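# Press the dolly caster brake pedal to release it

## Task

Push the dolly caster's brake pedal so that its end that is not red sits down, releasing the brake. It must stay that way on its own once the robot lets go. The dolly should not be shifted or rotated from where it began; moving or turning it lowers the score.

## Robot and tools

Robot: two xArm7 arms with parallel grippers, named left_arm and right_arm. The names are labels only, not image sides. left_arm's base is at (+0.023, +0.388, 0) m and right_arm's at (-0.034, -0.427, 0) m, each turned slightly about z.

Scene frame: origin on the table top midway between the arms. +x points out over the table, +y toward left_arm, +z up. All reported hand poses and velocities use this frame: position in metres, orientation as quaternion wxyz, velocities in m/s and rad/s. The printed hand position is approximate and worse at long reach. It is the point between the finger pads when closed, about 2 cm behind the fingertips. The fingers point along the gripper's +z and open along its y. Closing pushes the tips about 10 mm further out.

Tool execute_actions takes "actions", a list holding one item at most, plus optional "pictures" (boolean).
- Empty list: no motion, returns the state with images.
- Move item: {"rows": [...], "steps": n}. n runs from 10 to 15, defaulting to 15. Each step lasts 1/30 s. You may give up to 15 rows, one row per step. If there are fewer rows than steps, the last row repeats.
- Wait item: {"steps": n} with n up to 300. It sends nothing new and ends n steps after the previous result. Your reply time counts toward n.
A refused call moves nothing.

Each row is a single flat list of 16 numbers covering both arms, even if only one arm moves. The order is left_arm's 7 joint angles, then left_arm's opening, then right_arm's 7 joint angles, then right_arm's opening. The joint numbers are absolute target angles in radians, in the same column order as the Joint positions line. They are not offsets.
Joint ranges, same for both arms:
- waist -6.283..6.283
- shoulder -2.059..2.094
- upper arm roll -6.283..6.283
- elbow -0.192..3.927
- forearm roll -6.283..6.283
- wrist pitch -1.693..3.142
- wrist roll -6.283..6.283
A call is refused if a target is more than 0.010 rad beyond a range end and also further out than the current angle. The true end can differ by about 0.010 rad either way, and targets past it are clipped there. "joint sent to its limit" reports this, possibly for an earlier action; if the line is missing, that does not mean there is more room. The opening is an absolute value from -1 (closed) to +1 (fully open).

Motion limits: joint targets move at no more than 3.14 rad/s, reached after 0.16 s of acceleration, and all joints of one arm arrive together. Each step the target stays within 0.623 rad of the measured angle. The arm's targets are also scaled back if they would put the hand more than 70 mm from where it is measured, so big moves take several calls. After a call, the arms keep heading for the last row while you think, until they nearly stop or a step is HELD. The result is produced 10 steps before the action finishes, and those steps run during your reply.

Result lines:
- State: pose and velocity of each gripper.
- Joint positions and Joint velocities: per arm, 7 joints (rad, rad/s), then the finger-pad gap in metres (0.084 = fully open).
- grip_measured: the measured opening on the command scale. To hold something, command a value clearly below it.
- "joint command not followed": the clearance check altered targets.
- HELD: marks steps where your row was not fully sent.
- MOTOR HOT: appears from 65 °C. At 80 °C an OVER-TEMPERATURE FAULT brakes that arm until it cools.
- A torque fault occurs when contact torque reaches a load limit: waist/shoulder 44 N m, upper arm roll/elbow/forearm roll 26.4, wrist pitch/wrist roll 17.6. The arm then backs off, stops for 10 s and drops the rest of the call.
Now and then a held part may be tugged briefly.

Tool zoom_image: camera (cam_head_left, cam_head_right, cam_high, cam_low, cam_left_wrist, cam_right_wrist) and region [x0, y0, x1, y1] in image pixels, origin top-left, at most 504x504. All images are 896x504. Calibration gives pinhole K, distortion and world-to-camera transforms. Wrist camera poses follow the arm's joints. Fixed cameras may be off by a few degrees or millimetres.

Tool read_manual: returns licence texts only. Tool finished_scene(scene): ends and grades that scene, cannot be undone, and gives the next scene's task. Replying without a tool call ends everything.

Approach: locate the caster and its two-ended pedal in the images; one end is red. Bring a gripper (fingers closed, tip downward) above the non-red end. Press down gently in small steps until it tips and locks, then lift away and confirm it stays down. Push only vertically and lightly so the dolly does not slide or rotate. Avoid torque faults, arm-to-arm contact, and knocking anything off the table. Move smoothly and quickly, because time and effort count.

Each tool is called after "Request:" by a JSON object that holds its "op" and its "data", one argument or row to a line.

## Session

Request:
{"op": "execute_actions", "data": {
  "actions": []
}}

Scene clock: 0.00 s of 3800.00 s.
left_arm: end_effector_position=(+0.0561, -0.1094, +0.1260) grip_measured=+1.00 end_effector_quat_wxyz=(+0.581, +0.413, +0.657, +0.245) end_effector_velocity=(+0.000, +0.000, -0.001) end_effector_angular_velocity=(+0.001, -0.000, +0.000) | right_arm: end_effector_position=(+0.5337, -0.3318, +0.3475) grip_measured=+1.00 end_effector_quat_wxyz=(-0.061, +0.878, -0.466, -0.091) end_effector_velocity=(-0.000, +0.001, +0.000) end_effector_angular_velocity=(+0.000, -0.001, +0.001)
Joint positions: left_arm=[-1.756  0.599 -0.201  1.183  1.307  1.629  1.506  0.084] | right_arm=[ 0.06   0.484 -0.068  2.113  0.234  1.721  1.056  0.084]
Joint velocities: left_arm=[ 0.     0.002  0.     0.     0.    -0.     0.    -0.   ] | right_arm=[ 0.001 -0.    -0.     0.001  0.     0.    -0.     0.   ]
Motor temperatures (°C, as the motors report them): left_arm=[33 34 35 32 35 33 35] | right_arm=[34 31 37 31 36 38 34]
camera_calibration (this result's frames):
cam_left_wrist: T_world_to_cam=[[0.248447, 0.544854, 0.80088, -0.0247521], [0.00351343, -0.827305, 0.561742, -0.0901894], [0.968639, -0.136749, -0.207455, 0.0833926], [0, 0, 0, 1]] pos_world=[-0.0743109, -0.049724, 0.0877869]
cam_right_wrist: T_world_to_cam=[[-0.824054, -0.565279, -0.0373464, 0.302874], [-0.559319, 0.801351, 0.212131, 0.559809], [-0.0899857, 0.195696, -0.976527, 0.581699], [0, 0, 0, 1]] pos_world=[0.615041, -0.391232, 0.460603]

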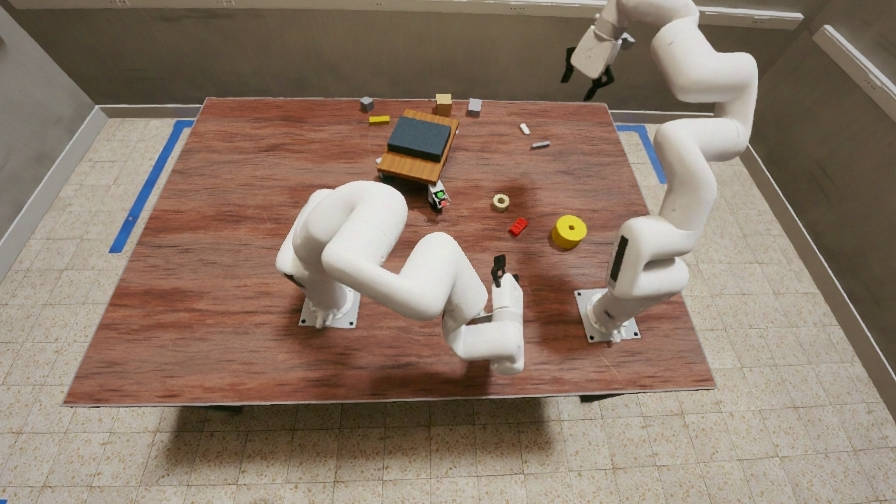

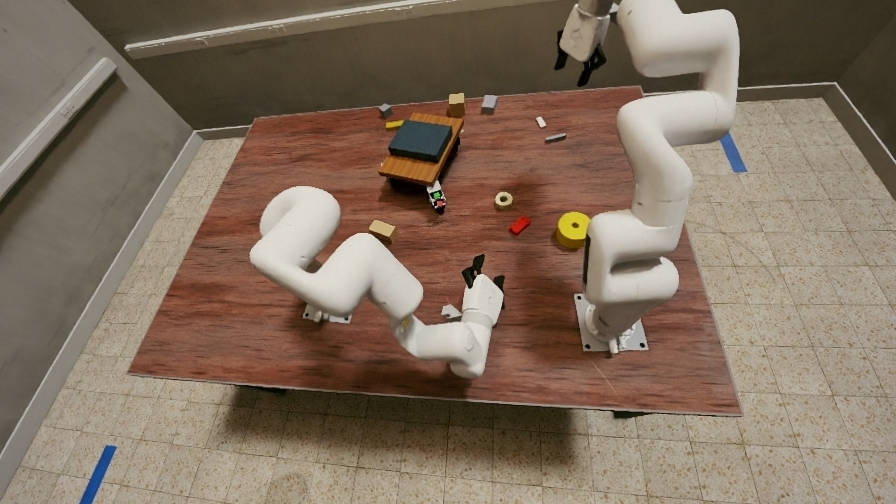

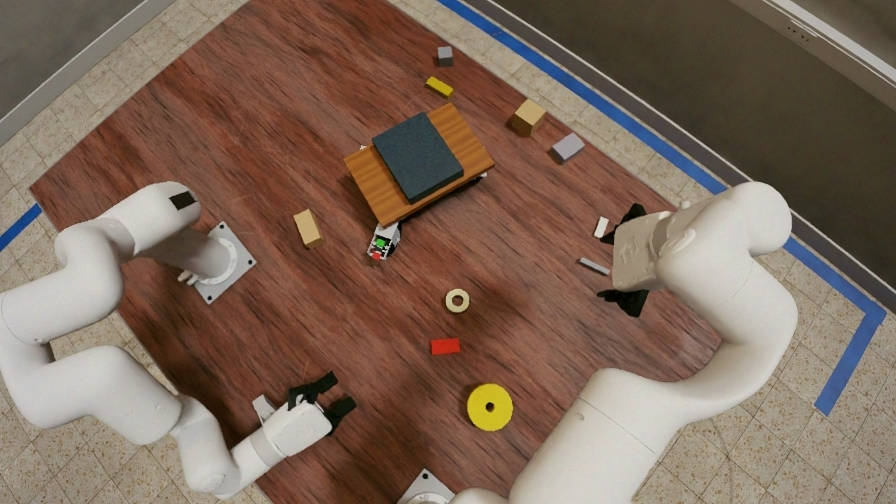

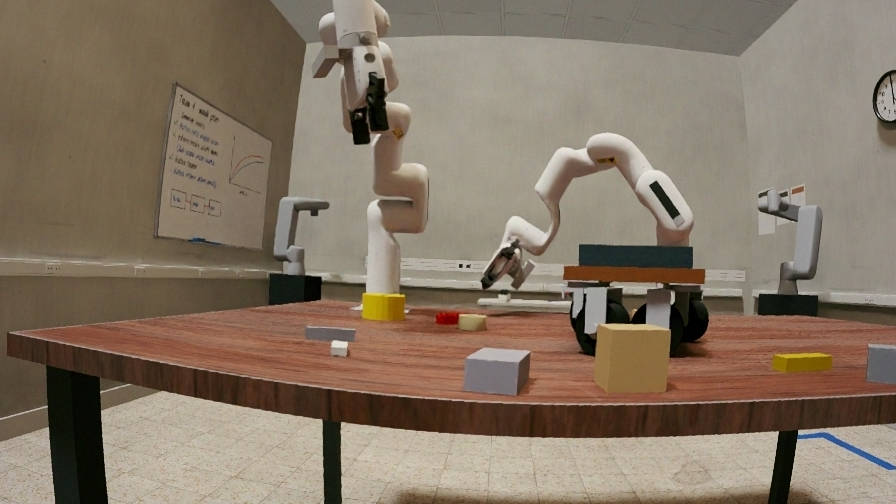

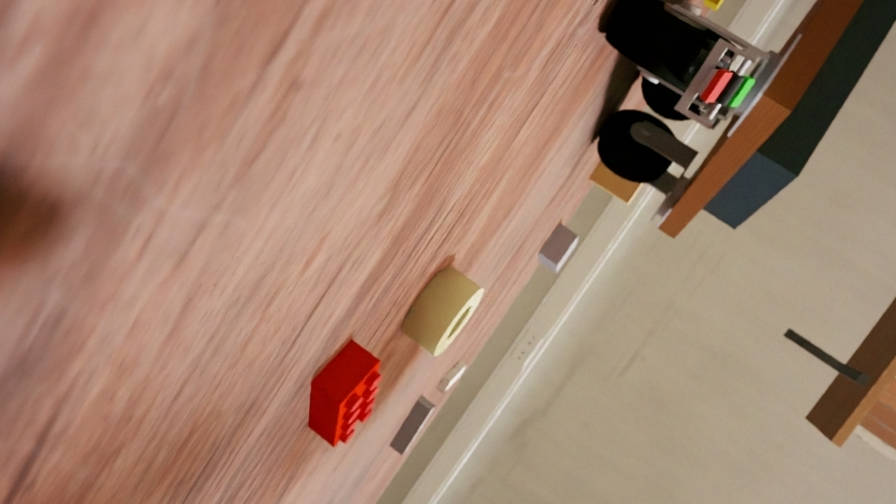

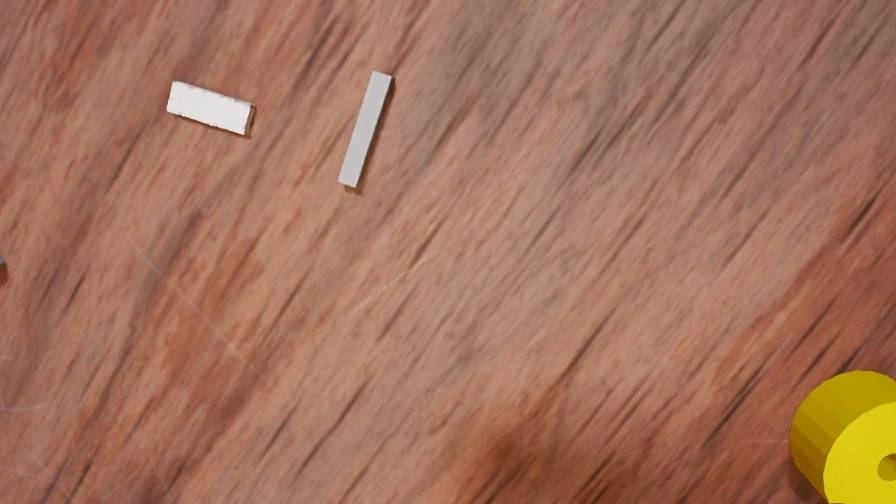

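Request:
{"op": "zoom_image", "data": {
  "camera": "cam_high",
  "region": [345, 200, 425, 280]
}}

Request:
{"op": "zoom_image", "data": {
  "camera": "cam_head_right",
  "region": [400, 160, 480, 230]
}}

Request:
{"op": "zoom_image", "data": {
  "camera": "cam_left_wrist",
  "region": [640, 0, 840, 160]
}}

Region (345, 200, 425, 280) of cam_high's 896x504 image, scaled by 6.300, with more detail than that image has.

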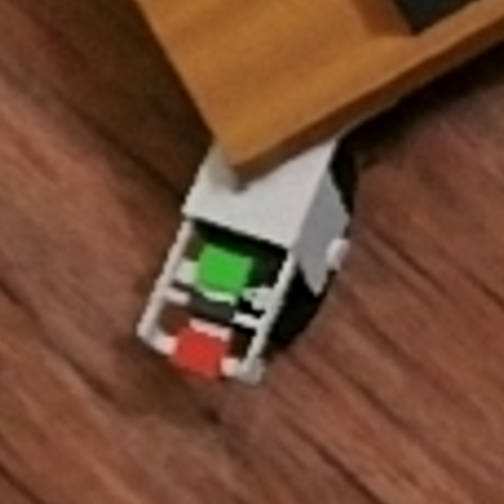

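Region (400, 160, 480, 230) of cam_head_right's 896x504 image, scaled by 6.300, with more detail than that image has; it fills the top 441 rows of this view, and the rest is white.

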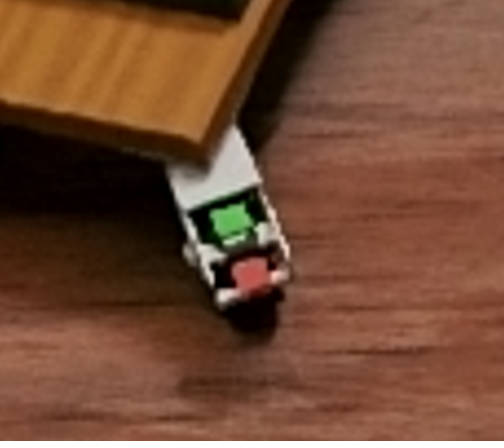

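Region (640, 0, 840, 160) of cam_left_wrist's 896x504 image, scaled by 2.520, with more detail than that image has; it fills the top 403 rows of this view, and the rest is white.

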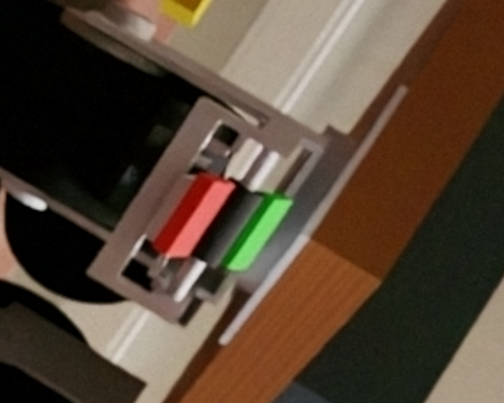

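Request:
{"op": "execute_actions", "data": {
  "actions": [
    {"rows": [[-1.4,0.0,-0.1,1.1,0.9,1.4,1.0,1,0.06,0.484,-0.068,2.113,0.234,1.721,1.056,1]], "steps": 15}
  ]
}}

Request:
{"op": "execute_actions", "data": {
  "actions": [
    {"rows": [[-0.8297,-0.0236,0,0.8844,0,0.908,0.285,1,0.06,0.484,-0.068,2.113,0.234,1.721,1.056,1]], "steps": 15}
  ]
}}

Request:
{"op": "execute_actions", "data": {
  "actions": [
    {"steps": 27}
  ],
  "pictures": true
}}

Scene clock: 2.57 s of 3800.00 s.
left_arm: end_effector_position=(+0.0855, -0.1024, +0.1537) grip_measured=+1.00 end_effector_quat_wxyz=(+0.562, +0.335, +0.726, +0.211) end_effector_velocity=(+0.392, +0.028, +0.403) end_effector_angular_velocity=(-1.857, +0.846, +1.551) | right_arm: end_effector_position=(+0.5336, -0.3321, +0.3475) grip_measured=+1.00 end_effector_quat_wxyz=(-0.061, +0.878, -0.466, -0.092) end_effector_velocity=(+0.000, -0.002, +0.000) end_effector_angular_velocity=(-0.001, +0.000, -0.002)
Joint positions: left_arm=[-1.695  0.494 -0.187  1.164  1.232  1.586  1.414  0.084] | right_arm=[ 0.06   0.484 -0.068  2.113  0.234  1.721  1.056  0.084]
Joint velocities: left_arm=[ 0.701 -1.173  0.294 -0.017 -0.71  -0.372 -0.893  0.   ] | right_arm=[-0.002 -0.    -0.002 -0.    -0.     0.    -0.001  0.   ]
Motor temperatures (°C, as the motors report them): left_arm=[33 34 35 32 35 33 35] | right_arm=[34 31 37 32 36 38 34]
Steps of this call (steps 1 to 72: nothing new was sent; steps 73 to 77: the first 5 steps of this action). Readings (joint positions):
73: left_arm=[-1.756 0.598 -0.201 1.183 1.307 1.629 1.505] | right_arm=[0.060 0.484 -0.068 2.113 0.234 1.721 1.056]
74: left_arm=[-1.751 0.591 -0.201 1.180 1.300 1.624 1.496] | right_arm=[0.060 0.484 -0.068 2.113 0.234 1.721 1.056]
76: left_arm=[-1.718 0.533 -0.196 1.166 1.257 1.599 1.444] | right_arm=[0.060 0.484 -0.068 2.113 0.234 1.721 1.056]
77: the state above

Scene clock: 3.07 s of 3800.00 s.
left_arm: end_effector_position=(+0.2244, -0.0326, +0.2417) grip_measured=+1.00 end_effector_quat_wxyz=(+0.397, -0.159, +0.903, +0.038) end_effector_velocity=(+0.288, +0.316, -0.412) end_effector_angular_velocity=(-0.870, +1.063, +2.133) | right_arm: end_effector_position=(+0.5336, -0.3322, +0.3475) grip_measured=+1.00 end_effector_quat_wxyz=(-0.061, +0.878, -0.466, -0.092) end_effector_velocity=(-0.000, -0.000, +0.000) end_effector_angular_velocity=(+0.000, +0.000, -0.001)
Joint positions: left_arm=[-1.333  0.059 -0.094  1.074  0.838  1.331  0.954  0.084] | right_arm=[ 0.06   0.484 -0.068  2.113  0.234  1.721  1.056  0.084]
Joint velocities: left_arm=[ 1.059  0.03   0.248 -0.555 -1.134 -0.848 -1.12  -0.   ] | right_arm=[-0.001 -0.    -0.     0.     0.     0.001  0.    -0.   ]
Motor temperatures (°C, as the motors report them): left_arm=[33 34 35 32 35 33 35] | right_arm=[34 31 37 32 36 38 34]
Steps of this call (steps 1 to 10: the last 10 steps of your previous action; steps 11 to 15: the first 5 steps of this action). Readings (joint positions):
11: left_arm=[-1.464 0.109 -0.118 1.116 0.973 1.441 1.092] | right_arm=[0.060 0.484 -0.068 2.113 0.234 1.721 1.056]
12: left_arm=[-1.437 0.079 -0.113 1.110 0.944 1.420 1.059] | right_arm=[0.060 0.484 -0.068 2.113 0.234 1.721 1.056]
14: left_arm=[-1.369 0.058 -0.102 1.091 0.875 1.360 0.990] | right_arm=[0.060 0.484 -0.068 2.113 0.234 1.721 1.056]
15: the state above

Scene clock: 3.97 s of 3800.00 s.
left_arm: end_effector_position=(+0.2972, +0.0451, +0.1600) grip_measured=+1.00 end_effector_quat_wxyz=(-0.000, +0.830, -0.557, +0.000) end_effector_velocity=(+0.003, +0.002, +0.000) end_effector_angular_velocity=(-0.000, +0.001, +0.010) | right_arm: end_effector_position=(+0.5336, -0.3322, +0.3475) grip_measured=+1.00 end_effector_quat_wxyz=(-0.061, +0.878, -0.466, -0.092) end_effector_velocity=(-0.000, -0.000, -0.000) end_effector_angular_velocity=(-0.000, +0.001, -0.000)
Joint positions: left_arm=[-0.83  -0.024 -0.001  0.885  0.     0.908  0.285  0.084] | right_arm=[ 0.06   0.484 -0.068  2.113  0.234  1.721  1.056  0.084]
Joint velocities: left_arm=[ 0.004 -0.     0.004  0.    -0.001  0.001 -0.001  0.   ] | right_arm=[-0.     0.    -0.    -0.    -0.     0.001  0.    -0.   ]
Motor temperatures (°C, as the motors report them): left_arm=[33 34 35 32 35 33 35] | right_arm=[34 31 37 32 36 38 34]
Kept back: nothing.
Steps of this call (steps 1 to 10: the last 10 steps of your previous action; steps 11 to 27: the robot went on to your last target). Readings (joint positions):
1: left_arm=[-1.298 0.058 -0.086 1.056 0.799 1.302 0.915] | right_arm=[0.060 0.484 -0.068 2.113 0.234 1.721 1.056]
2: left_arm=[-1.263 0.054 -0.079 1.040 0.757 1.273 0.873] | right_arm=[0.060 0.484 -0.068 2.113 0.234 1.721 1.056]
4: left_arm=[-1.189 0.040 -0.066 1.015 0.658 1.211 0.775] | right_arm=[0.060 0.484 -0.068 2.113 0.234 1.721 1.056]
8: left_arm=[-1.023 0.011 -0.036 0.955 0.375 1.071 0.549] | right_arm=[0.060 0.484 -0.068 2.113 0.234 1.721 1.056]
27: the state above
camera_calibration (this result's frames):
cam_left_wrist: T_world_to_cam=[[-0.922969, -0.384756, 0.0094947, 0.320545], [-0.38487, 0.922783, -0.0186088, 0.147015], [-0.00160169, -0.0208296, -0.999782, 0.287954], [0, 0, 0, 1]] pos_world=[0.352896, -0.00633393, 0.287584]
cam_right_wrist: T_world_to_cam=[[-0.824203, -0.565091, -0.0369093, 0.302559], [-0.559042, 0.801518, 0.212231, 0.55998], [-0.0903463, 0.195555, -0.976522, 0.581849], [0, 0, 0, 1]] pos_world=[0.61499, -0.391644, 0.460511]

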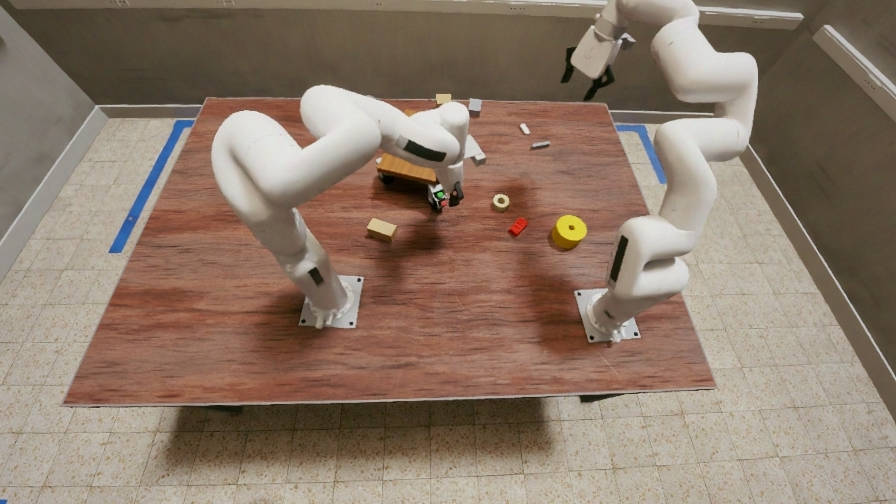

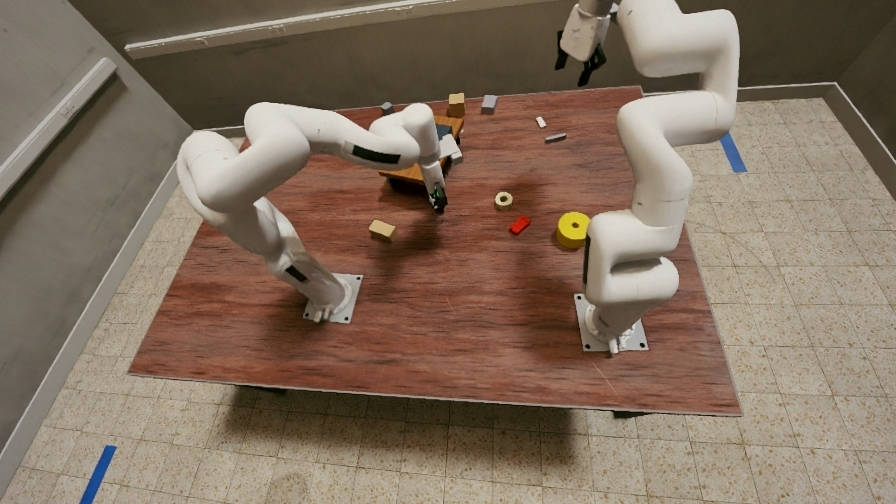

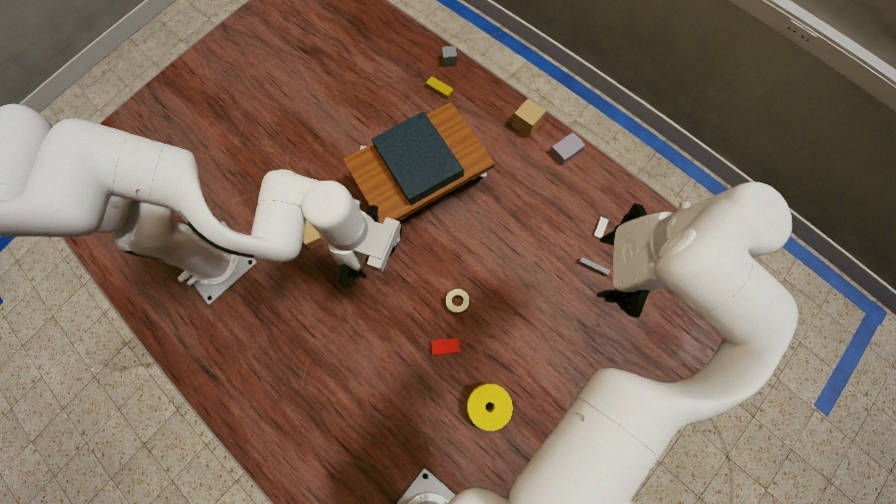

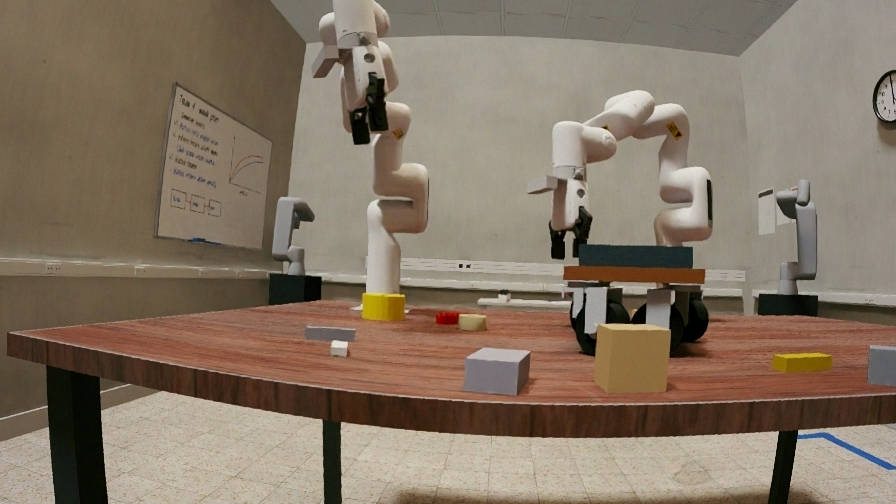

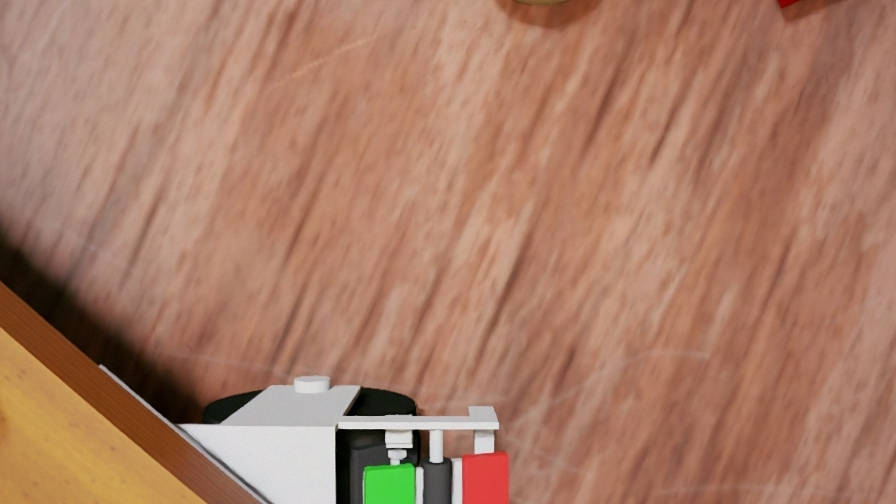

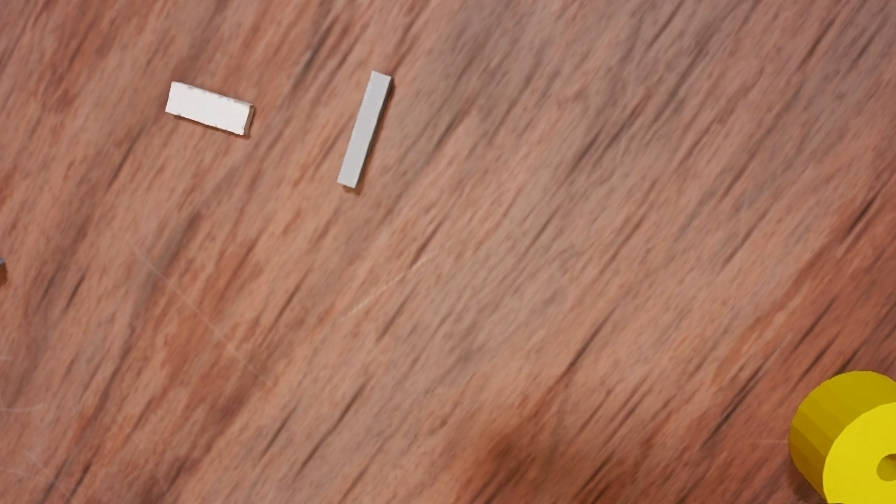

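Request:
{"op": "execute_actions", "data": {
  "actions": [
    {"rows": [[-0.829,-0.019,0,0.881,0,0.900,0.286,1,0.06,0.484,-0.068,2.113,0.234,1.721,1.056,1],[-0.828,-0.012,0,0.876,0,0.888,0.287,1,0.06,0.484,-0.068,2.113,0.234,1.721,1.056,1],[-0.827,-0.004,0,0.870,0,0.874,0.288,1,0.06,0.484,-0.068,2.113,0.234,1.721,1.056,1],[-0.826,0.004,0,0.864,0,0.860,0.289,1,0.06,0.484,-0.068,2.113,0.234,1.721,1.056,1],[-0.8254,0.011,0,0.8585,0,0.8475,0.2896,1,0.06,0.484,-0.068,2.113,0.234,1.721,1.056,1],[-0.8254,0.0184,0,0.8532,0,0.8348,0.2896,1,0.06,0.484,-0.068,2.113,0.234,1.721,1.056,1],[-0.8254,0.026,0,0.8485,0,0.8225,0.2896,1,0.06,0.484,-0.068,2.113,0.234,1.721,1.056,1],[-0.8254,0.034,0,0.8437,0,0.8097,0.2896,1,0.06,0.484,-0.068,2.113,0.234,1.721,1.056,1],[-0.8254,0.0415,0,0.8392,0,0.7977,0.2896,1,0.06,0.484,-0.068,2.113,0.234,1.721,1.056,1],[-0.8254,0.049,0,0.8349,0,0.7859,0.2896,1,0.06,0.484,-0.068,2.113,0.234,1.721,1.056,1],[-0.8254,0.055,0,0.8315,0,0.7765,0.2896,1,0.06,0.484,-0.068,2.113,0.234,1.721,1.056,1],[-0.8254,0.060,0,0.8287,0,0.7687,0.2896,1,0.06,0.484,-0.068,2.113,0.234,1.721,1.056,1],[-0.8254,0.0648,0,0.8261,0,0.7613,0.2896,1,0.06,0.484,-0.068,2.113,0.234,1.721,1.056,1]], "steps": 13}
  ]
}}

Request:
{"op": "execute_actions", "data": {
  "actions": [
    {"steps": 18}
  ],
  "pictures": true
}}

Scene clock: 5.43 s of 3800.00 s.
left_arm: end_effector_position=(+0.2981, +0.0450, +0.1584) grip_measured=+1.00 end_effector_quat_wxyz=(+0.000, +0.831, -0.557, +0.001) end_effector_velocity=(+0.010, -0.005, -0.050) end_effector_angular_velocity=(-0.021, -0.017, -0.005) | right_arm: end_effector_position=(+0.5336, -0.3322, +0.3475) grip_measured=+1.00 end_effector_quat_wxyz=(-0.061, +0.878, -0.466, -0.092) end_effector_velocity=(-0.000, +0.001, +0.000) end_effector_angular_velocity=(+0.000, +0.000, +0.002)
Joint positions: left_arm=[-0.829 -0.02  -0.     0.882  0.     0.901  0.286  0.084] | right_arm=[ 0.06   0.484 -0.068  2.113  0.234  1.721  1.056  0.084]
Joint velocities: left_arm=[ 0.013  0.091 -0.002 -0.061 -0.    -0.178  0.016  0.   ] | right_arm=[ 0.001 -0.001  0.001 -0.    -0.     0.001 -0.    -0.   ]
Motor temperatures (°C, as the motors report them): left_arm=[33 34 35 32 35 33 35] | right_arm=[34 31 37 32 36 38 34]
Steps of this call (steps 1 to 30: the robot went on to your last target; steps 31 to 41: nothing new was sent; steps 42 to 44: the first 3 steps of this action). Readings (joint positions):
42: left_arm=[-0.830 -0.023 -0.000 0.884 -0.000 0.908 0.285] | right_arm=[0.060 0.484 -0.068 2.113 0.234 1.721 1.056]
43: left_arm=[-0.830 -0.023 -0.000 0.884 -0.000 0.905 0.285] | right_arm=[0.060 0.484 -0.068 2.113 0.234 1.721 1.056]
44: the state above

Scene clock: 6.03 s of 3800.00 s.
left_arm: end_effector_position=(+0.2995, +0.0459, +0.1106) grip_measured=+1.00 end_effector_quat_wxyz=(+0.000, +0.831, -0.557, +0.000) end_effector_velocity=(+0.003, -0.003, +0.002) end_effector_angular_velocity=(-0.010, -0.009, -0.001) | right_arm: end_effector_position=(+0.5336, -0.3322, +0.3475) grip_measured=+1.00 end_effector_quat_wxyz=(-0.061, +0.878, -0.466, -0.092) end_effector_velocity=(+0.000, +0.000, +0.000) end_effector_angular_velocity=(-0.000, -0.001, +0.001)
Joint positions: left_arm=[-0.825  0.064 -0.     0.827  0.     0.762  0.29   0.084] | right_arm=[ 0.06   0.484 -0.068  2.113  0.234  1.721  1.056  0.084]
Joint velocities: left_arm=[ 0.     0.001 -0.     0.003  0.001 -0.011  0.    -0.   ] | right_arm=[ 0.    -0.     0.     0.    -0.    -0.001 -0.     0.   ]
Motor temperatures (°C, as the motors report them): left_arm=[33 34 35 32 35 33 35] | right_arm=[34 31 37 32 36 38 34]
Kept back: nothing.
Steps of this call (steps 1 to 10: the last 10 steps of your previous action; steps 11 to 18: the robot went on to your last target). Readings (joint positions):
1: left_arm=[-0.829 -0.016 -0.000 0.880 0.000 0.893 0.286] | right_arm=[0.060 0.484 -0.068 2.113 0.234 1.721 1.056]
2: left_arm=[-0.828 -0.011 -0.000 0.876 0.000 0.884 0.287] | right_arm=[0.060 0.484 -0.068 2.113 0.234 1.721 1.056]
4: left_arm=[-0.826 0.003 0.000 0.865 0.000 0.862 0.288] | right_arm=[0.060 0.484 -0.068 2.113 0.234 1.721 1.056]
8: left_arm=[-0.825 0.033 0.000 0.845 -0.000 0.814 0.289] | right_arm=[0.060 0.484 -0.068 2.113 0.234 1.721 1.056]
18: the state above
camera_calibration (this result's frames):
cam_left_wrist: T_world_to_cam=[[-0.922458, -0.38598, 0.00949426, 0.32343], [-0.386095, 0.922249, -0.0196775, 0.146739], [-0.00116097, -0.0218173, -0.999761, 0.23847], [0, 0, 0, 1]] pos_world=[0.355283, -0.00528997, 0.23823]
cam_right_wrist: T_world_to_cam=[[-0.824203, -0.565091, -0.0369094, 0.302559], [-0.559042, 0.801518, 0.212231, 0.55998], [-0.0903462, 0.195555, -0.976522, 0.581849], [0, 0, 0, 1]] pos_world=[0.61499, -0.391644, 0.460511]

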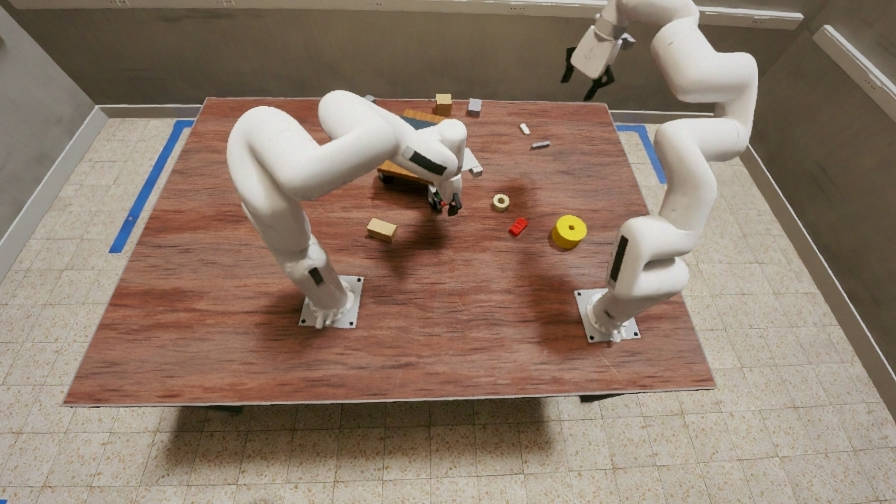

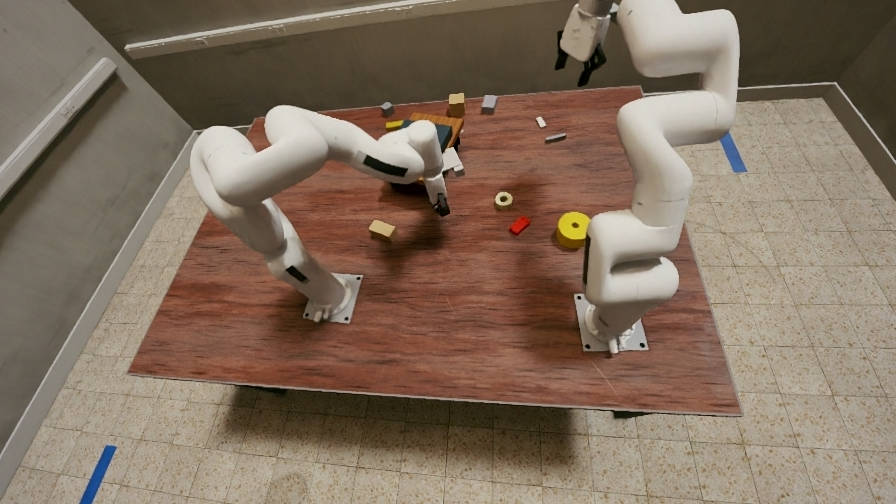

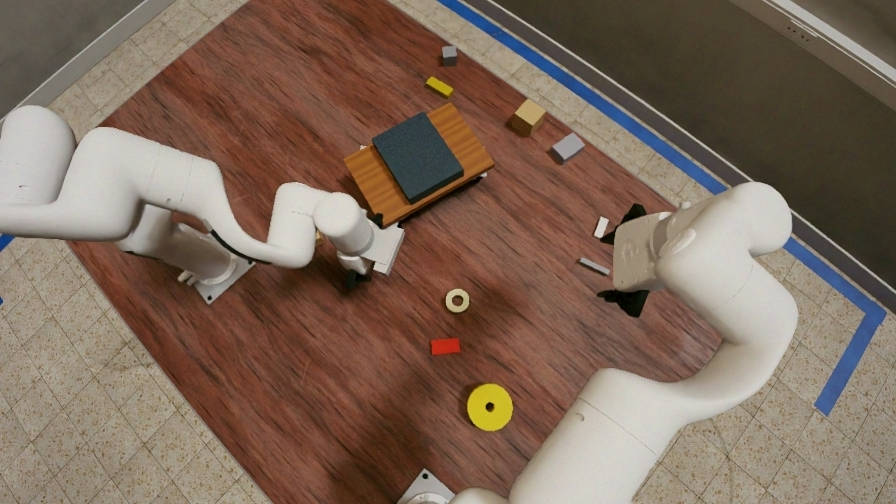

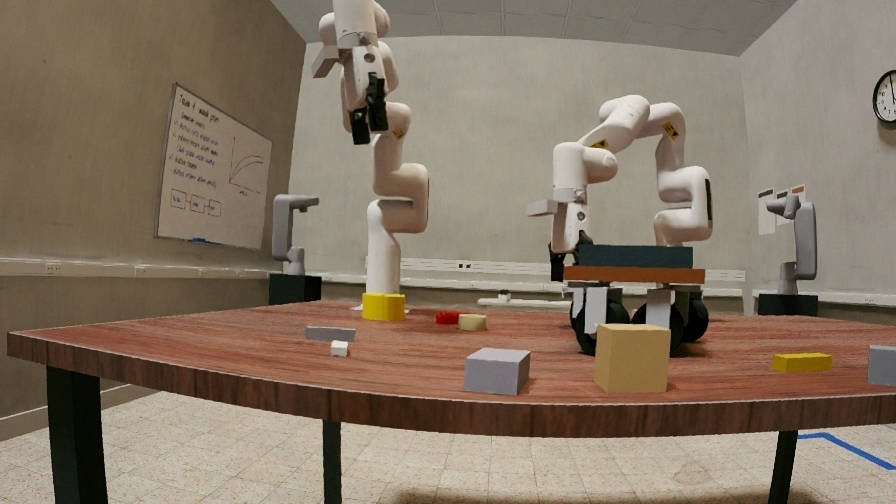

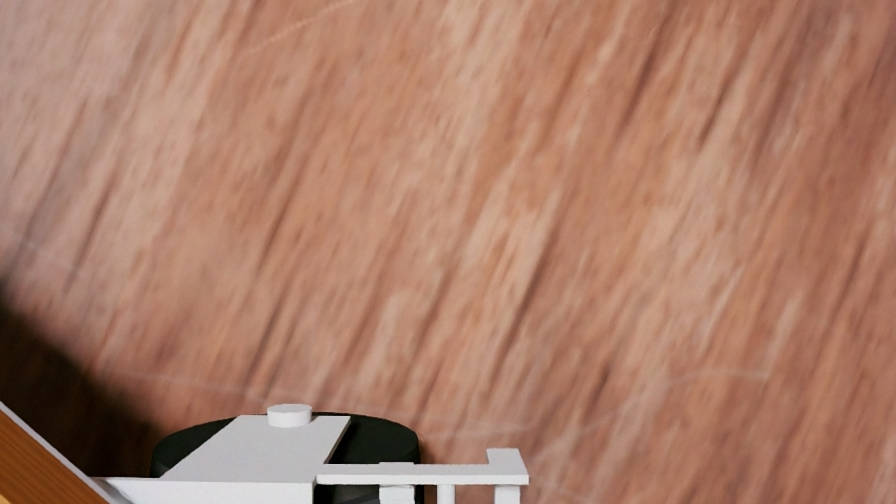

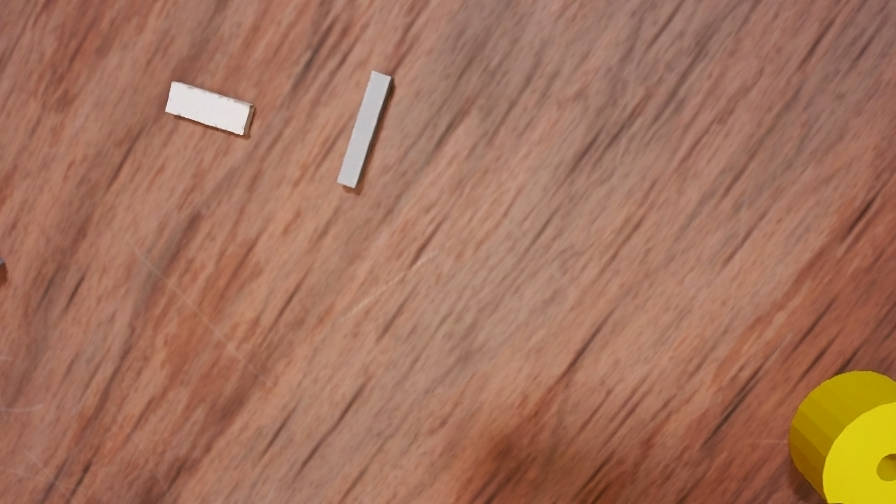

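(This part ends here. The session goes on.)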